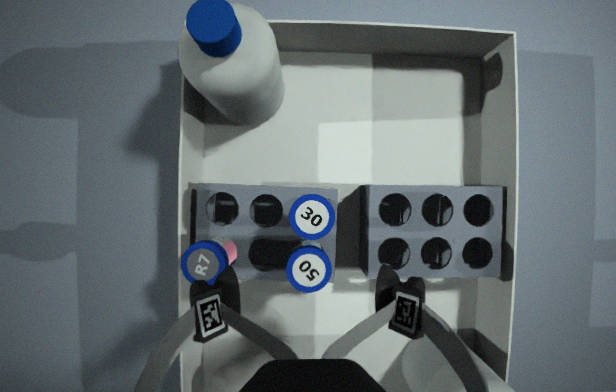

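>>> {"api": "execute_actions", "payload": {
  "actions": [
    {"r1":{"base":{"strafe_m":-0.004},"joints":{"lift_m":0.97},"pace":"slow"}}
  ],
  "cameras": []
}}

>>> {"api": "execute_actions", "payload": {
  "actions": [
    {"r1":{"joints":{"gripper_m":0.015}}}
  ],
  "cameras": []
}}

>>> {"api": "execute_actions", "payload": {
  "actions": [
    {"r1":{"joints":{"lift_m":1.2}}}
  ],
  "cameras": []
}}

>>> {"api": "execute_actions", "payload": {
  "actions": [
    {"r1":{"base":{"strafe_m":0.471},"joints":{"arm_m":0.503}}}
  ],
  "cameras": []
}}

>>> {"api": "execute_actions", "payload": {
  "actions": [
    {"r1":{"joints":{"lift_m":1.03}}}
  ],
  "cameras": ["r1_wrist_camera"]
}}

Scene clock: 139.93 s.
r1.base_odometry: x=-1.461 y=+0.640 heading=+1.819 (m, m, rad; r1's odometry frame)
r1.turned_by_wheels: +0.000 (rad since the last result)
r1.turned_by_imu: +0.001 (rad since the last result)
r1.base_tilt: forward=-0.2 right=-0.2 (deg)
r1.lidar_m: 0.26 0.27 0.38 4.26 2.41 1.79 1.70 1.78 2.47 1.02 0.37 0.27
r1.base_status: done
r1.joint_positions: lift_m=+0.970 arm_m=+0.471 wrist_yaw_rad=+0.000 wrist_pitch_rad=+1.570 wrist_roll_rad=-0.003 gripper_m=+0.075
r1.joint_status: all done
r1.motor_effort: lift_m=+18(18) arm_m=-6(7) wrist_yaw_rad=-1(2) wrist_pitch_rad=-2(8) wrist_roll_rad=-1(0) gripper_m=-1(1) wheel_0=-1(2) wheel_1=+0(4) wheel_2=+0(4) (%)
r1.hand_pose: x=+0.6421 y=-0.0874 z=+0.8599 quat_wxyz=(+0.707, -0.001, +0.707, +0.001) (m; r1's base frame)
r1.wrist_depth_mm: 320 289 190 319 320 320 281 / 320 314 268 320 320 322 282 / 320 315 319 319 319 320 283 / 320 282 296 259 315 260 268 / 322 266 260 248 291 260 265 / 322 246 202 198 200 315 265 / 322 301 322 151 324 317 274
r2.base_odometry: x=+0.000 y=+0.000 heading=+0.000 (m, m, rad; r2's odometry frame)
r2.turned_by_wheels: +0.000 (rad since the last result)
r2.turned_by_imu: +0.000 (rad since the last result)
r2.base_tilt: forward=+0.3 right=-0.5 (deg)
r2.lidar_m: 1.03 1.05 1.87 2.12 1.24 1.08 1.09 1.28 2.31 3.11 3.65 3.63
r2.base_status: not commanded
r2.joint_positions: lift_m=+0.237 arm_m=-0.002 wrist_yaw_rad=+3.103 wrist_pitch_rad=+0.003 wrist_roll_rad=+0.012 gripper_m=+0.057
r2.joint_status: not commanded
r2.motor_effort: lift_m=+17(17) arm_m=+0(0) wrist_yaw_rad=-2(1) wrist_pitch_rad=-8(8) wrist_roll_rad=-2(2) gripper_m=-4(3) wheel_0=+0(0) wheel_1=+0(0) wheel_2=+0(0) (%)
r2.hand_pose: x=-0.1163 y=+0.0985 z=+0.4140 quat_wxyz=(+0.019, -0.002, +0.006, +1.000) (m; r2's base frame)
r2.wrist_depth_mm: - 138 1255 1205 1138 1098 1025 / - 117 151 1205 1160 1098 1042 / - 130 172 1205 1160 1098 1008 / 141 141 1255 1229 1138 1098 1025 / 1537 1430 1336 1229 1138 1098 1042 / 1366 1366 198 1229 192 1078 1042 / 960 917 991 107 1042 946 1025
pictures: none
No camera images: the call's "cameras" was empty. Leave "cameras" out to get every camera's image.

Scene clock: 141.33 s.
r1.base_odometry: x=-1.461 y=+0.640 heading=+1.819 (m, m, rad; r1's odometry frame)
r1.turned_by_wheels: +0.000 (rad since the last result)
r1.turned_by_imu: +0.000 (rad since the last result)
r1.base_tilt: forward=-0.1 right=-0.1 (deg)
r1.lidar_m: 0.25 0.28 0.40 4.27 2.41 1.80 1.71 1.79 2.48 1.03 0.37 0.27
r1.base_status: not commanded
r1.joint_positions: lift_m=+0.970 arm_m=+0.471 wrist_yaw_rad=+0.000 wrist_pitch_rad=+1.570 wrist_roll_rad=-0.003 gripper_m=+0.015
r1.joint_status: all done
r1.motor_effort: lift_m=+18(18) arm_m=-6(6) wrist_yaw_rad=-2(2) wrist_pitch_rad=-1(2) wrist_roll_rad=+0(1) gripper_m=-11(9) wheel_0=-1(1) wheel_1=+0(0) wheel_2=+0(0) (%)
r1.hand_pose: x=+0.6421 y=-0.0874 z=+0.8599 quat_wxyz=(+0.707, -0.001, +0.707, +0.001) (m; r1's base frame)
r1.wrist_depth_mm: 320 287 189 320 320 319 279 / 320 320 270 319 319 320 282 / 322 314 320 319 320 322 285 / 322 282 294 260 317 262 268 / 322 266 259 219 291 262 265 / 322 247 198 193 192 322 264 / 322 276 320 153 322 310 274
r2.base_odometry: x=+0.000 y=+0.000 heading=+0.000 (m, m, rad; r2's odometry frame)
r2.turned_by_wheels: +0.000 (rad since the last result)
r2.turned_by_imu: +0.000 (rad since the last result)
r2.base_tilt: forward=+0.2 right=-0.6 (deg)
r2.lidar_m: 1.03 1.07 1.88 2.13 1.25 1.09 1.08 1.28 2.30 3.11 3.65 3.62
r2.base_status: not commanded
r2.joint_positions: lift_m=+0.237 arm_m=-0.002 wrist_yaw_rad=+3.103 wrist_pitch_rad=+0.003 wrist_roll_rad=+0.012 gripper_m=+0.057
r2.joint_status: not commanded
r2.motor_effort: lift_m=+17(17) arm_m=+0(0) wrist_yaw_rad=+1(2) wrist_pitch_rad=-8(8) wrist_roll_rad=+2(2) gripper_m=-2(3) wheel_0=+0(0) wheel_1=+0(0) wheel_2=+0(0) (%)
r2.hand_pose: x=-0.1163 y=+0.0985 z=+0.4140 quat_wxyz=(+0.019, -0.002, +0.006, +1.000) (m; r2's base frame)
r2.wrist_depth_mm: - 138 1281 1205 1138 1098 1025 / - 117 152 1255 1138 1078 1025 / - 130 172 1205 1138 1060 1025 / 141 141 1281 1205 1138 1078 1042 / 1537 1430 1308 1229 1138 1078 1060 / 1336 1366 198 1205 191 1078 1025 / 960 904 1008 107 1042 946 1025
pictures: none
No camera images: the call's "cameras" was empty. Leave "cameras" out to get every camera's image.

Scene clock: 143.37 s.
r1.base_odometry: x=-1.461 y=+0.640 heading=+1.819 (m, m, rad; r1's odometry frame)
r1.turned_by_wheels: +0.000 (rad since the last result)
r1.turned_by_imu: +0.001 (rad since the last result)
r1.base_tilt: forward=-0.1 right=-0.2 (deg)
r1.lidar_m: 0.25 0.27 0.40 4.27 2.44 1.81 1.72 1.81 2.47 1.02 0.37 0.28
r1.base_status: not commanded
r1.joint_positions: lift_m=+1.199 arm_m=+0.471 wrist_yaw_rad=+0.000 wrist_pitch_rad=+1.570 wrist_roll_rad=-0.003 gripper_m=+0.015
r1.joint_status: all done
r1.motor_effort: lift_m=+23(25) arm_m=-6(6) wrist_yaw_rad=-1(0) wrist_pitch_rad=-1(1) wrist_roll_rad=+1(0) gripper_m=-10(11) wheel_0=-1(1) wheel_1=+0(0) wheel_2=+0(0) (%)
r1.hand_pose: x=+0.6421 y=-0.0874 z=+1.0889 quat_wxyz=(+0.707, -0.001, +0.707, +0.001) (m; r1's base frame)
r1.wrist_depth_mm: 549 554 554 554 554 549 554 / 544 549 549 539 549 554 554 / 549 549 549 549 554 554 554 / 554 554 554 544 549 554 559 / 554 549 549 508 544 554 559 / 554 554 198 193 191 554 554 / 554 559 530 153 415 559 559
r2.base_odometry: x=+0.000 y=+0.000 heading=+0.000 (m, m, rad; r2's odometry frame)
r2.turned_by_wheels: +0.000 (rad since the last result)
r2.turned_by_imu: +0.000 (rad since the last result)
r2.base_tilt: forward=+0.2 right=-0.7 (deg)
r2.lidar_m: 1.03 1.03 1.85 2.11 1.25 1.08 1.09 1.28 2.33 3.10 3.65 3.62
r2.base_status: not commanded
r2.joint_positions: lift_m=+0.237 arm_m=-0.002 wrist_yaw_rad=+3.103 wrist_pitch_rad=+0.003 wrist_roll_rad=+0.012 gripper_m=+0.057
r2.joint_status: not commanded
r2.motor_effort: lift_m=+17(17) arm_m=+0(0) wrist_yaw_rad=-2(1) wrist_pitch_rad=-8(8) wrist_roll_rad=+0(2) gripper_m=+0(4) wheel_0=+0(0) wheel_1=+0(0) wheel_2=+0(0) (%)
r2.hand_pose: x=-0.1163 y=+0.0985 z=+0.4140 quat_wxyz=(+0.019, -0.002, +0.006, +1.000) (m; r2's base frame)
r2.wrist_depth_mm: - 138 1255 1229 1160 1060 1008 / - 117 151 1229 1160 1078 1025 / - 130 172 1229 1160 1098 1042 / 140 141 1255 1229 1160 1098 1078 / 1499 1397 1308 1229 1160 1098 1042 / 1366 1366 198 1205 191 1098 1042 / 960 917 1008 107 1025 931 1008
pictures: none
No camera images: the call's "cameras" was empty. Leave "cameras" out to get every camera's image.

Scene clock: 146.27 s.
r1.base_odometry: x=-1.917 y=+0.524 heading=+1.819 (m, m, rad; r1's odometry frame)
r1.turned_by_wheels: +0.000 (rad since the last result)
r1.turned_by_imu: +0.000 (rad since the last result)
r1.base_tilt: forward=-0.2 right=+0.0 (deg)
r1.lidar_m: 0.26 0.27 3.93 3.80 2.46 1.75 1.73 1.79 2.46 1.02 0.37 0.27
r1.base_status: done
r1.joint_positions: lift_m=+1.199 arm_m=+0.502 wrist_yaw_rad=+0.000 wrist_pitch_rad=+1.570 wrist_roll_rad=-0.003 gripper_m=+0.015
r1.joint_status: all done
r1.motor_effort: lift_m=+22(23) arm_m=+7(10) wrist_yaw_rad=-1(0) wrist_pitch_rad=-1(2) wrist_roll_rad=+0(1) gripper_m=-7(11) wheel_0=+2(7) wheel_1=+0(10) wheel_2=+0(1) (%)
r1.hand_pose: x=+0.6730 y=-0.0874 z=+1.0889 quat_wxyz=(+0.707, -0.001, +0.707, +0.001) (m; r1's base frame)
r1.wrist_depth_mm: 1308 1336 554 549 549 554 554 / 1308 1308 549 554 554 554 554 / 1308 1308 549 549 554 554 525 / 1336 1308 554 554 554 559 525 / 1336 1336 525 492 559 559 521 / 1336 1336 198 193 191 554 549 / 1308 1336 554 152 554 554 521
r2.base_odometry: x=+0.000 y=+0.000 heading=+0.000 (m, m, rad; r2's odometry frame)
r2.turned_by_wheels: +0.000 (rad since the last result)
r2.turned_by_imu: +0.000 (rad since the last result)
r2.base_tilt: forward=+0.2 right=-0.8 (deg)
r2.lidar_m: 1.03 1.02 1.86 2.12 1.24 1.09 1.09 1.29 2.32 3.11 3.68 3.61
r2.base_status: not commanded
r2.joint_positions: lift_m=+0.237 arm_m=-0.002 wrist_yaw_rad=+3.103 wrist_pitch_rad=+0.003 wrist_roll_rad=+0.012 gripper_m=+0.057
r2.joint_status: not commanded
r2.motor_effort: lift_m=+17(17) arm_m=+0(0) wrist_yaw_rad=+0(0) wrist_pitch_rad=-8(8) wrist_roll_rad=+0(1) gripper_m=+1(2) wheel_0=+0(0) wheel_1=+0(0) wheel_2=+0(0) (%)
r2.hand_pose: x=-0.1163 y=+0.0985 z=+0.4140 quat_wxyz=(+0.019, -0.002, +0.006, +1.000) (m; r2's base frame)
r2.wrist_depth_mm: - 138 1281 1229 1138 1078 1025 / - 117 152 1205 1160 1098 1025 / - 129 172 1229 1138 1078 1042 / 141 141 1255 1229 1160 1098 1042 / 1499 1397 1308 1255 1160 1098 1025 / 1336 1366 197 1255 191 1078 1060 / 946 904 976 107 1025 946 1042
pictures: none
No camera images: the call's "cameras" was empty. Leave "cameras" out to get every camera's image.

Scene clock: 148.07 s.
r1.base_odometry: x=-1.917 y=+0.524 heading=+1.819 (m, m, rad; r1's odometry frame)
r1.turned_by_wheels: +0.000 (rad since the last result)
r1.turned_by_imu: +0.001 (rad since the last result)
r1.base_tilt: forward=-0.2 right=-0.2 (deg)
r1.lidar_m: 0.26 0.28 3.92 3.79 2.42 1.76 1.70 1.78 2.46 1.01 0.38 0.27
r1.base_status: not commanded
r1.joint_positions: lift_m=+1.030 arm_m=+0.502 wrist_yaw_rad=+0.000 wrist_pitch_rad=+1.570 wrist_roll_rad=-0.003 gripper_m=+0.015
r1.joint_status: all done
r1.motor_effort: lift_m=+18(21) arm_m=+7(7) wrist_yaw_rad=-1(2) wrist_pitch_rad=+0(0) wrist_roll_rad=+0(1) gripper_m=-13(10) wheel_0=+2(2) wheel_1=+0(0) wheel_2=+0(0) (%)
r1.hand_pose: x=+0.6730 y=-0.0874 z=+0.9199 quat_wxyz=(+0.707, -0.001, +0.707, +0.001) (m; r1's base frame)
r1.wrist_depth_mm: 1138 379 379 382 382 382 382 / 1138 379 379 382 382 382 384 / 1138 382 382 382 384 384 384 / 1160 379 382 384 382 384 387 / 1160 379 353 324 384 387 384 / 1160 384 198 193 192 387 387 / 1160 382 384 153 387 387 387
r2.base_odometry: x=+0.000 y=+0.000 heading=+0.000 (m, m, rad; r2's odometry frame)
r2.turned_by_wheels: +0.000 (rad since the last result)
r2.turned_by_imu: +0.000 (rad since the last result)
r2.base_tilt: forward=+0.1 right=-0.7 (deg)
r2.lidar_m: 1.03 1.06 1.89 2.10 1.23 1.08 1.09 1.30 2.30 3.12 3.65 3.61
r2.base_status: not commanded
r2.joint_positions: lift_m=+0.237 arm_m=-0.002 wrist_yaw_rad=+3.103 wrist_pitch_rad=+0.003 wrist_roll_rad=+0.012 gripper_m=+0.057
r2.joint_status: not commanded
r2.motor_effort: lift_m=+17(17) arm_m=+0(0) wrist_yaw_rad=-2(2) wrist_pitch_rad=-7(8) wrist_roll_rad=+1(2) gripper_m=-5(5) wheel_0=+0(0) wheel_1=+0(0) wheel_2=+0(0) (%)
r2.hand_pose: x=-0.1163 y=+0.0985 z=+0.4140 quat_wxyz=(+0.019, -0.002, +0.006, +1.000) (m; r2's base frame)
r2.wrist_depth_mm: - 138 1281 1205 1138 1098 1025 / - 117 151 1205 1160 1078 1025 / - 130 172 1229 1138 1118 1025 / 140 141 1281 1229 1160 1098 1042 / 1499 1397 1308 1205 1138 1098 1060 / 1336 1366 196 1229 191 1098 1042 / 931 904 991 107 1008 931 1025
pictures: r1_wrist_camera
Images, in order (width x height): r1_wrist_camera 616x392.

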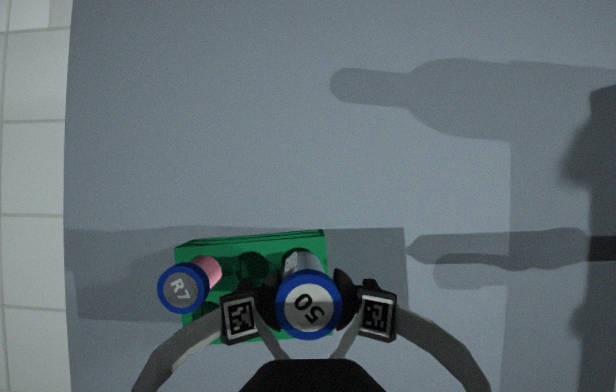

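>>> {"api": "execute_actions", "payload": {
  "actions": [
    {"r1":{"base":{"strafe_m":0.004},"joints":{"lift_m":0.98},"pace":"slow"}}
  ],
  "cameras": ["r1_wrist_camera"]
}}

>>> {"api": "execute_actions", "payload": {
  "actions": [
    {"r1":{"joints":{"gripper_m":0.06}}}
  ],
  "cameras": []
}}

>>> {"api": "execute_actions", "payload": {
  "actions": [
    {"r1":{"joints":{"lift_m":1.15}}}
  ],
  "cameras": []
}}

>>> {"api": "execute_actions", "payload": {
  "actions": [
    {"r1":{"base":{"strafe_m":-0.477},"joints":{"arm_m":0.512,"gripper_m":0.075}}}
  ],
  "cameras": []
}}

>>> {"api": "execute_actions", "payload": {
  "actions": [
    {"r1":{"joints":{"lift_m":1.06}}}
  ],
  "cameras": ["r1_wrist_camera"]
}}

Scene clock: 156.60 s.
r1.base_odometry: x=-1.921 y=+0.523 heading=+1.819 (m, m, rad; r1's odometry frame)
r1.turned_by_wheels: +0.000 (rad since the last result)
r1.turned_by_imu: +0.001 (rad since the last result)
r1.base_tilt: forward=+0.0 right=-0.1 (deg)
r1.lidar_m: 0.25 0.29 3.93 3.78 2.43 1.77 1.71 1.79 2.46 1.02 0.37 0.27
r1.base_status: done
r1.joint_positions: lift_m=+0.980 arm_m=+0.502 wrist_yaw_rad=+0.000 wrist_pitch_rad=+1.570 wrist_roll_rad=-0.003 gripper_m=+0.015
r1.joint_status: all done
r1.motor_effort: lift_m=+18(18) arm_m=+7(6) wrist_yaw_rad=+0(0) wrist_pitch_rad=-1(0) wrist_roll_rad=+0(1) gripper_m=-6(9) wheel_0=-1(3) wheel_1=+2(5) wheel_2=+0(1) (%)
r1.hand_pose: x=+0.6729 y=-0.0874 z=+0.8699 quat_wxyz=(+0.707, -0.001, +0.707, +0.001) (m; r1's base frame)
r1.wrist_depth_mm: 330 329 330 332 334 332 332 / 330 330 332 332 332 334 334 / 330 332 330 332 330 334 334 / 330 332 332 332 334 334 334 / 332 330 303 272 334 336 334 / 332 332 198 193 192 334 334 / 332 334 273 153 334 334 336
r2.base_odometry: x=+0.000 y=+0.000 heading=+0.000 (m, m, rad; r2's odometry frame)
r2.turned_by_wheels: +0.000 (rad since the last result)
r2.turned_by_imu: +0.000 (rad since the last result)
r2.base_tilt: forward=+0.4 right=-0.5 (deg)
r2.lidar_m: 1.03 1.05 1.86 2.12 1.24 1.07 1.07 1.28 2.31 3.11 3.65 3.62
r2.base_status: not commanded
r2.joint_positions: lift_m=+0.237 arm_m=-0.002 wrist_yaw_rad=+3.103 wrist_pitch_rad=+0.003 wrist_roll_rad=+0.012 gripper_m=+0.057
r2.joint_status: not commanded
r2.motor_effort: lift_m=+17(17) arm_m=+0(0) wrist_yaw_rad=-1(1) wrist_pitch_rad=-9(8) wrist_roll_rad=+2(2) gripper_m=-3(0) wheel_0=+0(0) wheel_1=+0(0) wheel_2=+0(0) (%)
r2.hand_pose: x=-0.1163 y=+0.0985 z=+0.4140 quat_wxyz=(+0.019, -0.002, +0.006, +1.000) (m; r2's base frame)
r2.wrist_depth_mm: - 138 1255 1205 1118 1098 1025 / - 117 152 1229 1160 1078 1042 / - 130 172 1229 1138 1078 1025 / 141 141 1281 1229 1160 1098 1042 / 1499 1430 1336 1229 1138 1098 1042 / 1336 1308 198 1205 191 1098 1042 / 946 904 976 107 1025 931 1008
pictures: r1_wrist_camera
Images, in order (width x height): r1_wrist_camera 616x392.

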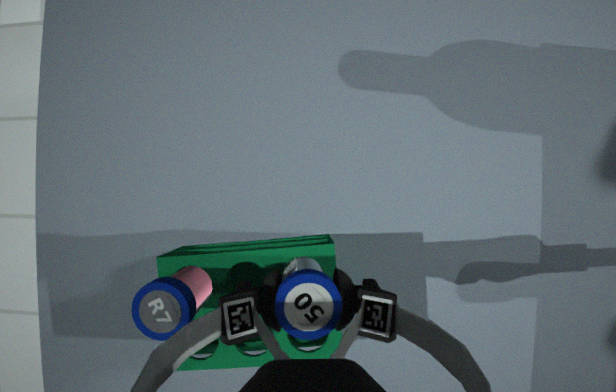

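Scene clock: 157.83 s.
r1.base_odometry: x=-1.921 y=+0.523 heading=+1.819 (m, m, rad; r1's odometry frame)
r1.turned_by_wheels: +0.000 (rad since the last result)
r1.turned_by_imu: +0.000 (rad since the last result)
r1.base_tilt: forward=-0.2 right=-0.3 (deg)
r1.lidar_m: 0.26 0.29 3.92 3.78 2.44 1.73 1.70 1.78 2.46 1.02 0.37 0.26
r1.base_status: not commanded
r1.joint_positions: lift_m=+0.980 arm_m=+0.502 wrist_yaw_rad=+0.000 wrist_pitch_rad=+1.570 wrist_roll_rad=-0.003 gripper_m=+0.060
r1.joint_status: all done
r1.motor_effort: lift_m=+18(18) arm_m=+6(7) wrist_yaw_rad=+0(1) wrist_pitch_rad=+0(2) wrist_roll_rad=+0(0) gripper_m=-3(12) wheel_0=-1(0) wheel_1=+2(2) wheel_2=+0(0) (%)
r1.hand_pose: x=+0.6729 y=-0.0874 z=+0.8699 quat_wxyz=(+0.707, -0.001, +0.707, +0.001) (m; r1's base frame)
r1.wrist_depth_mm: 329 330 330 330 330 332 332 / 330 330 332 330 334 332 334 / 330 330 332 332 332 334 334 / 329 332 332 332 334 334 336 / 332 332 303 272 334 334 336 / 330 332 202 212 202 336 336 / 332 332 273 149 334 338 336
r2.base_odometry: x=+0.000 y=+0.000 heading=+0.000 (m, m, rad; r2's odometry frame)
r2.turned_by_wheels: +0.000 (rad since the last result)
r2.turned_by_imu: +0.000 (rad since the last result)
r2.base_tilt: forward=+0.2 right=-0.7 (deg)
r2.lidar_m: 1.04 1.07 1.85 2.11 1.24 1.08 1.08 1.29 2.31 3.11 3.64 3.61
r2.base_status: not commanded
r2.joint_positions: lift_m=+0.237 arm_m=-0.002 wrist_yaw_rad=+3.103 wrist_pitch_rad=+0.003 wrist_roll_rad=+0.012 gripper_m=+0.057
r2.joint_status: not commanded
r2.motor_effort: lift_m=+17(17) arm_m=+0(0) wrist_yaw_rad=-1(0) wrist_pitch_rad=-8(8) wrist_roll_rad=-2(0) gripper_m=-1(3) wheel_0=+0(0) wheel_1=+0(0) wheel_2=+0(0) (%)
r2.hand_pose: x=-0.1163 y=+0.0985 z=+0.4140 quat_wxyz=(+0.019, -0.002, +0.006, +1.000) (m; r2's base frame)
r2.wrist_depth_mm: - 138 1255 1205 1160 1078 1025 / - 117 152 1229 1160 1078 1025 / - 130 171 1229 1160 1098 1025 / 140 141 1281 1205 1182 1098 1042 / 1499 1397 1336 1255 1138 1098 1042 / 1366 1366 198 1229 192 1098 1042 / 960 917 991 107 1025 931 1025
pictures: none
No camera images: the call's "cameras" was empty. Leave "cameras" out to get every camera's image.

Scene clock: 159.63 s.
r1.base_odometry: x=-1.921 y=+0.523 heading=+1.819 (m, m, rad; r1's odometry frame)
r1.turned_by_wheels: +0.000 (rad since the last result)
r1.turned_by_imu: +0.001 (rad since the last result)
r1.base_tilt: forward=-0.1 right=+0.0 (deg)
r1.lidar_m: 0.27 0.27 3.95 3.79 2.44 1.77 1.72 1.77 2.45 1.01 0.37 0.28
r1.base_status: not commanded
r1.joint_positions: lift_m=+1.150 arm_m=+0.502 wrist_yaw_rad=+0.000 wrist_pitch_rad=+1.570 wrist_roll_rad=-0.003 gripper_m=+0.060
r1.joint_status: all done
r1.motor_effort: lift_m=+23(25) arm_m=+6(7) wrist_yaw_rad=-1(1) wrist_pitch_rad=+0(2) wrist_roll_rad=+0(0) gripper_m=-2(2) wheel_0=-1(1) wheel_1=+2(2) wheel_2=+0(0) (%)
r1.hand_pose: x=+0.6729 y=-0.0874 z=+1.0395 quat_wxyz=(+0.707, -0.001, +0.707, +0.001) (m; r1's base frame)
r1.wrist_depth_mm: 1255 500 504 500 500 504 508 / 1255 504 500 500 500 504 504 / 1281 500 504 504 504 504 508 / 1255 504 504 504 504 508 504 / 1281 500 473 442 504 500 504 / 1281 500 202 504 202 508 504 / 1281 500 508 149 504 508 508
r2.base_odometry: x=+0.000 y=+0.000 heading=+0.000 (m, m, rad; r2's odometry frame)
r2.turned_by_wheels: +0.000 (rad since the last result)
r2.turned_by_imu: +0.000 (rad since the last result)
r2.base_tilt: forward=+0.1 right=-0.6 (deg)
r2.lidar_m: 1.01 1.04 1.87 2.11 1.24 1.08 1.08 1.29 2.31 3.12 3.64 3.62
r2.base_status: not commanded
r2.joint_positions: lift_m=+0.237 arm_m=-0.002 wrist_yaw_rad=+3.103 wrist_pitch_rad=+0.003 wrist_roll_rad=+0.012 gripper_m=+0.057
r2.joint_status: not commanded
r2.motor_effort: lift_m=+17(17) arm_m=+0(0) wrist_yaw_rad=+0(1) wrist_pitch_rad=-9(8) wrist_roll_rad=+0(1) gripper_m=-4(1) wheel_0=+0(0) wheel_1=+0(0) wheel_2=+0(0) (%)
r2.hand_pose: x=-0.1163 y=+0.0985 z=+0.4140 quat_wxyz=(+0.019, -0.002, +0.006, +1.000) (m; r2's base frame)
r2.wrist_depth_mm: - 139 1255 1229 1160 1098 1042 / - 117 152 1229 1138 1060 1042 / - 129 172 1205 1160 1098 1042 / 141 141 1255 1229 1160 1078 1008 / 1537 1430 1336 1229 1160 1118 1025 / 1336 1366 197 1205 192 1098 1042 / 946 904 1008 107 1025 946 1008
pictures: none
No camera images: the call's "cameras" was empty. Leave "cameras" out to get every camera's image.

Scene clock: 162.53 s.
r1.base_odometry: x=-1.459 y=+0.640 heading=+1.819 (m, m, rad; r1's odometry frame)
r1.turned_by_wheels: +0.000 (rad since the last result)
r1.turned_by_imu: +0.001 (rad since the last result)
r1.base_tilt: forward=+0.0 right=-0.2 (deg)
r1.lidar_m: 0.25 0.28 0.35 4.27 2.39 1.81 1.72 1.79 2.46 1.03 0.36 0.27
r1.base_status: done
r1.joint_positions: lift_m=+1.150 arm_m=+0.511 wrist_yaw_rad=+0.000 wrist_pitch_rad=+1.570 wrist_roll_rad=-0.003 gripper_m=+0.075
r1.joint_status: all done
r1.motor_effort: lift_m=+22(23) arm_m=+7(6) wrist_yaw_rad=+1(0) wrist_pitch_rad=+0(1) wrist_roll_rad=-1(0) gripper_m=+1(4) wheel_0=-2(10) wheel_1=+0(9) wheel_2=+0(0) (%)
r1.hand_pose: x=+0.6819 y=-0.0874 z=+1.0396 quat_wxyz=(+0.707, -0.001, +0.707, +0.001) (m; r1's base frame)
r1.wrist_depth_mm: 500 496 504 504 504 504 504 / 500 500 500 504 500 500 500 / 500 500 364 504 504 504 508 / 500 500 500 504 500 504 508 / 500 500 452 442 442 504 508 / 500 504 202 504 200 508 508 / 504 504 504 151 455 508 508
r2.base_odometry: x=+0.000 y=+0.000 heading=+0.000 (m, m, rad; r2's odometry frame)
r2.turned_by_wheels: +0.000 (rad since the last result)
r2.turned_by_imu: +0.000 (rad since the last result)
r2.base_tilt: forward=+0.1 right=-0.6 (deg)
r2.lidar_m: 1.02 1.05 1.89 2.09 1.24 1.08 1.09 1.29 2.31 3.10 3.66 3.62
r2.base_status: not commanded
r2.joint_positions: lift_m=+0.237 arm_m=-0.002 wrist_yaw_rad=+3.103 wrist_pitch_rad=+0.003 wrist_roll_rad=+0.012 gripper_m=+0.057
r2.joint_status: not commanded
r2.motor_effort: lift_m=+17(17) arm_m=+0(0) wrist_yaw_rad=-2(2) wrist_pitch_rad=-8(7) wrist_roll_rad=+0(1) gripper_m=-3(5) wheel_0=+0(0) wheel_1=+0(0) wheel_2=+0(0) (%)
r2.hand_pose: x=-0.1163 y=+0.0985 z=+0.4140 quat_wxyz=(+0.019, -0.002, +0.006, +1.000) (m; r2's base frame)
r2.wrist_depth_mm: - 138 1281 1229 1138 1078 1025 / - 117 152 1182 1138 1078 1042 / - 130 171 1229 1160 1098 1025 / 141 141 1255 1229 1160 1098 1042 / 1537 1366 1308 1229 1138 1098 1042 / 1366 1336 198 1229 191 1098 1060 / 946 917 991 107 1042 946 1025
pictures: none
No camera images: the call's "cameras" was empty. Leave "cameras" out to get every camera's image.

Scene clock: 163.90 s.
r1.base_odometry: x=-1.459 y=+0.640 heading=+1.819 (m, m, rad; r1's odometry frame)
r1.turned_by_wheels: +0.000 (rad since the last result)
r1.turned_by_imu: +0.000 (rad since the last result)
r1.base_tilt: forward=-0.1 right=-0.1 (deg)
r1.lidar_m: 0.25 0.28 0.39 4.28 2.40 1.80 1.69 1.79 2.46 1.02 0.36 0.26
r1.base_status: not commanded
r1.joint_positions: lift_m=+1.060 arm_m=+0.511 wrist_yaw_rad=+0.000 wrist_pitch_rad=+1.570 wrist_roll_rad=-0.003 gripper_m=+0.075
r1.joint_status: all done
r1.motor_effort: lift_m=+18(21) arm_m=+6(7) wrist_yaw_rad=+1(0) wrist_pitch_rad=-1(1) wrist_roll_rad=-1(0) gripper_m=-3(5) wheel_0=-2(2) wheel_1=+0(0) wheel_2=+0(0) (%)
r1.hand_pose: x=+0.6820 y=-0.0874 z=+0.9499 quat_wxyz=(+0.707, -0.001, +0.707, +0.001) (m; r1's base frame)
r1.wrist_depth_mm: 410 410 413 410 413 415 415 / 410 410 264 410 410 392 415 / 410 410 282 410 410 413 415 / 410 413 410 413 410 410 415 / 413 413 351 364 351 351 418 / 413 413 202 407 200 384 415 / 413 413 413 151 413 375 415
r2.base_odometry: x=+0.000 y=+0.000 heading=+0.000 (m, m, rad; r2's odometry frame)
r2.turned_by_wheels: +0.000 (rad since the last result)
r2.turned_by_imu: +0.000 (rad since the last result)
r2.base_tilt: forward=+0.4 right=-0.6 (deg)
r2.lidar_m: 1.01 1.02 1.87 2.10 1.25 1.09 1.09 1.30 2.31 3.12 3.64 3.62
r2.base_status: not commanded
r2.joint_positions: lift_m=+0.237 arm_m=-0.002 wrist_yaw_rad=+3.103 wrist_pitch_rad=+0.003 wrist_roll_rad=+0.012 gripper_m=+0.057
r2.joint_status: not commanded
r2.motor_effort: lift_m=+17(17) arm_m=+0(0) wrist_yaw_rad=-1(1) wrist_pitch_rad=-8(7) wrist_roll_rad=+0(1) gripper_m=-1(2) wheel_0=+0(0) wheel_1=+0(0) wheel_2=+0(0) (%)
r2.hand_pose: x=-0.1163 y=+0.0985 z=+0.4140 quat_wxyz=(+0.019, -0.002, +0.006, +1.000) (m; r2's base frame)
r2.wrist_depth_mm: - 138 1255 1205 1138 1098 1025 / - 117 152 1229 1160 1078 1042 / - 130 172 1229 1160 1078 1042 / 141 141 1308 1229 1160 1098 1042 / 1537 1430 1308 1255 1160 1098 1060 / 1366 1366 198 1205 191 1098 1042 / 960 904 991 107 1008 946 1025
pictures: r1_wrist_camera
Images, in order (width x height): r1_wrist_camera 616x392.

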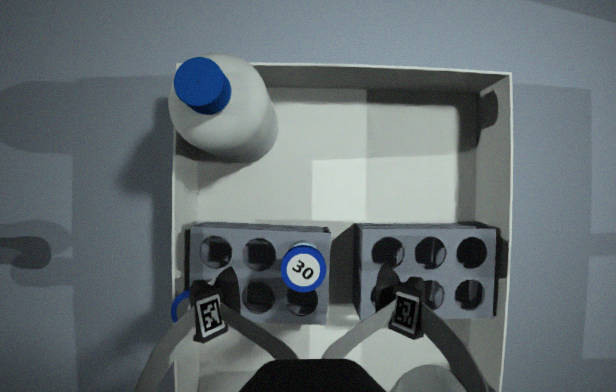

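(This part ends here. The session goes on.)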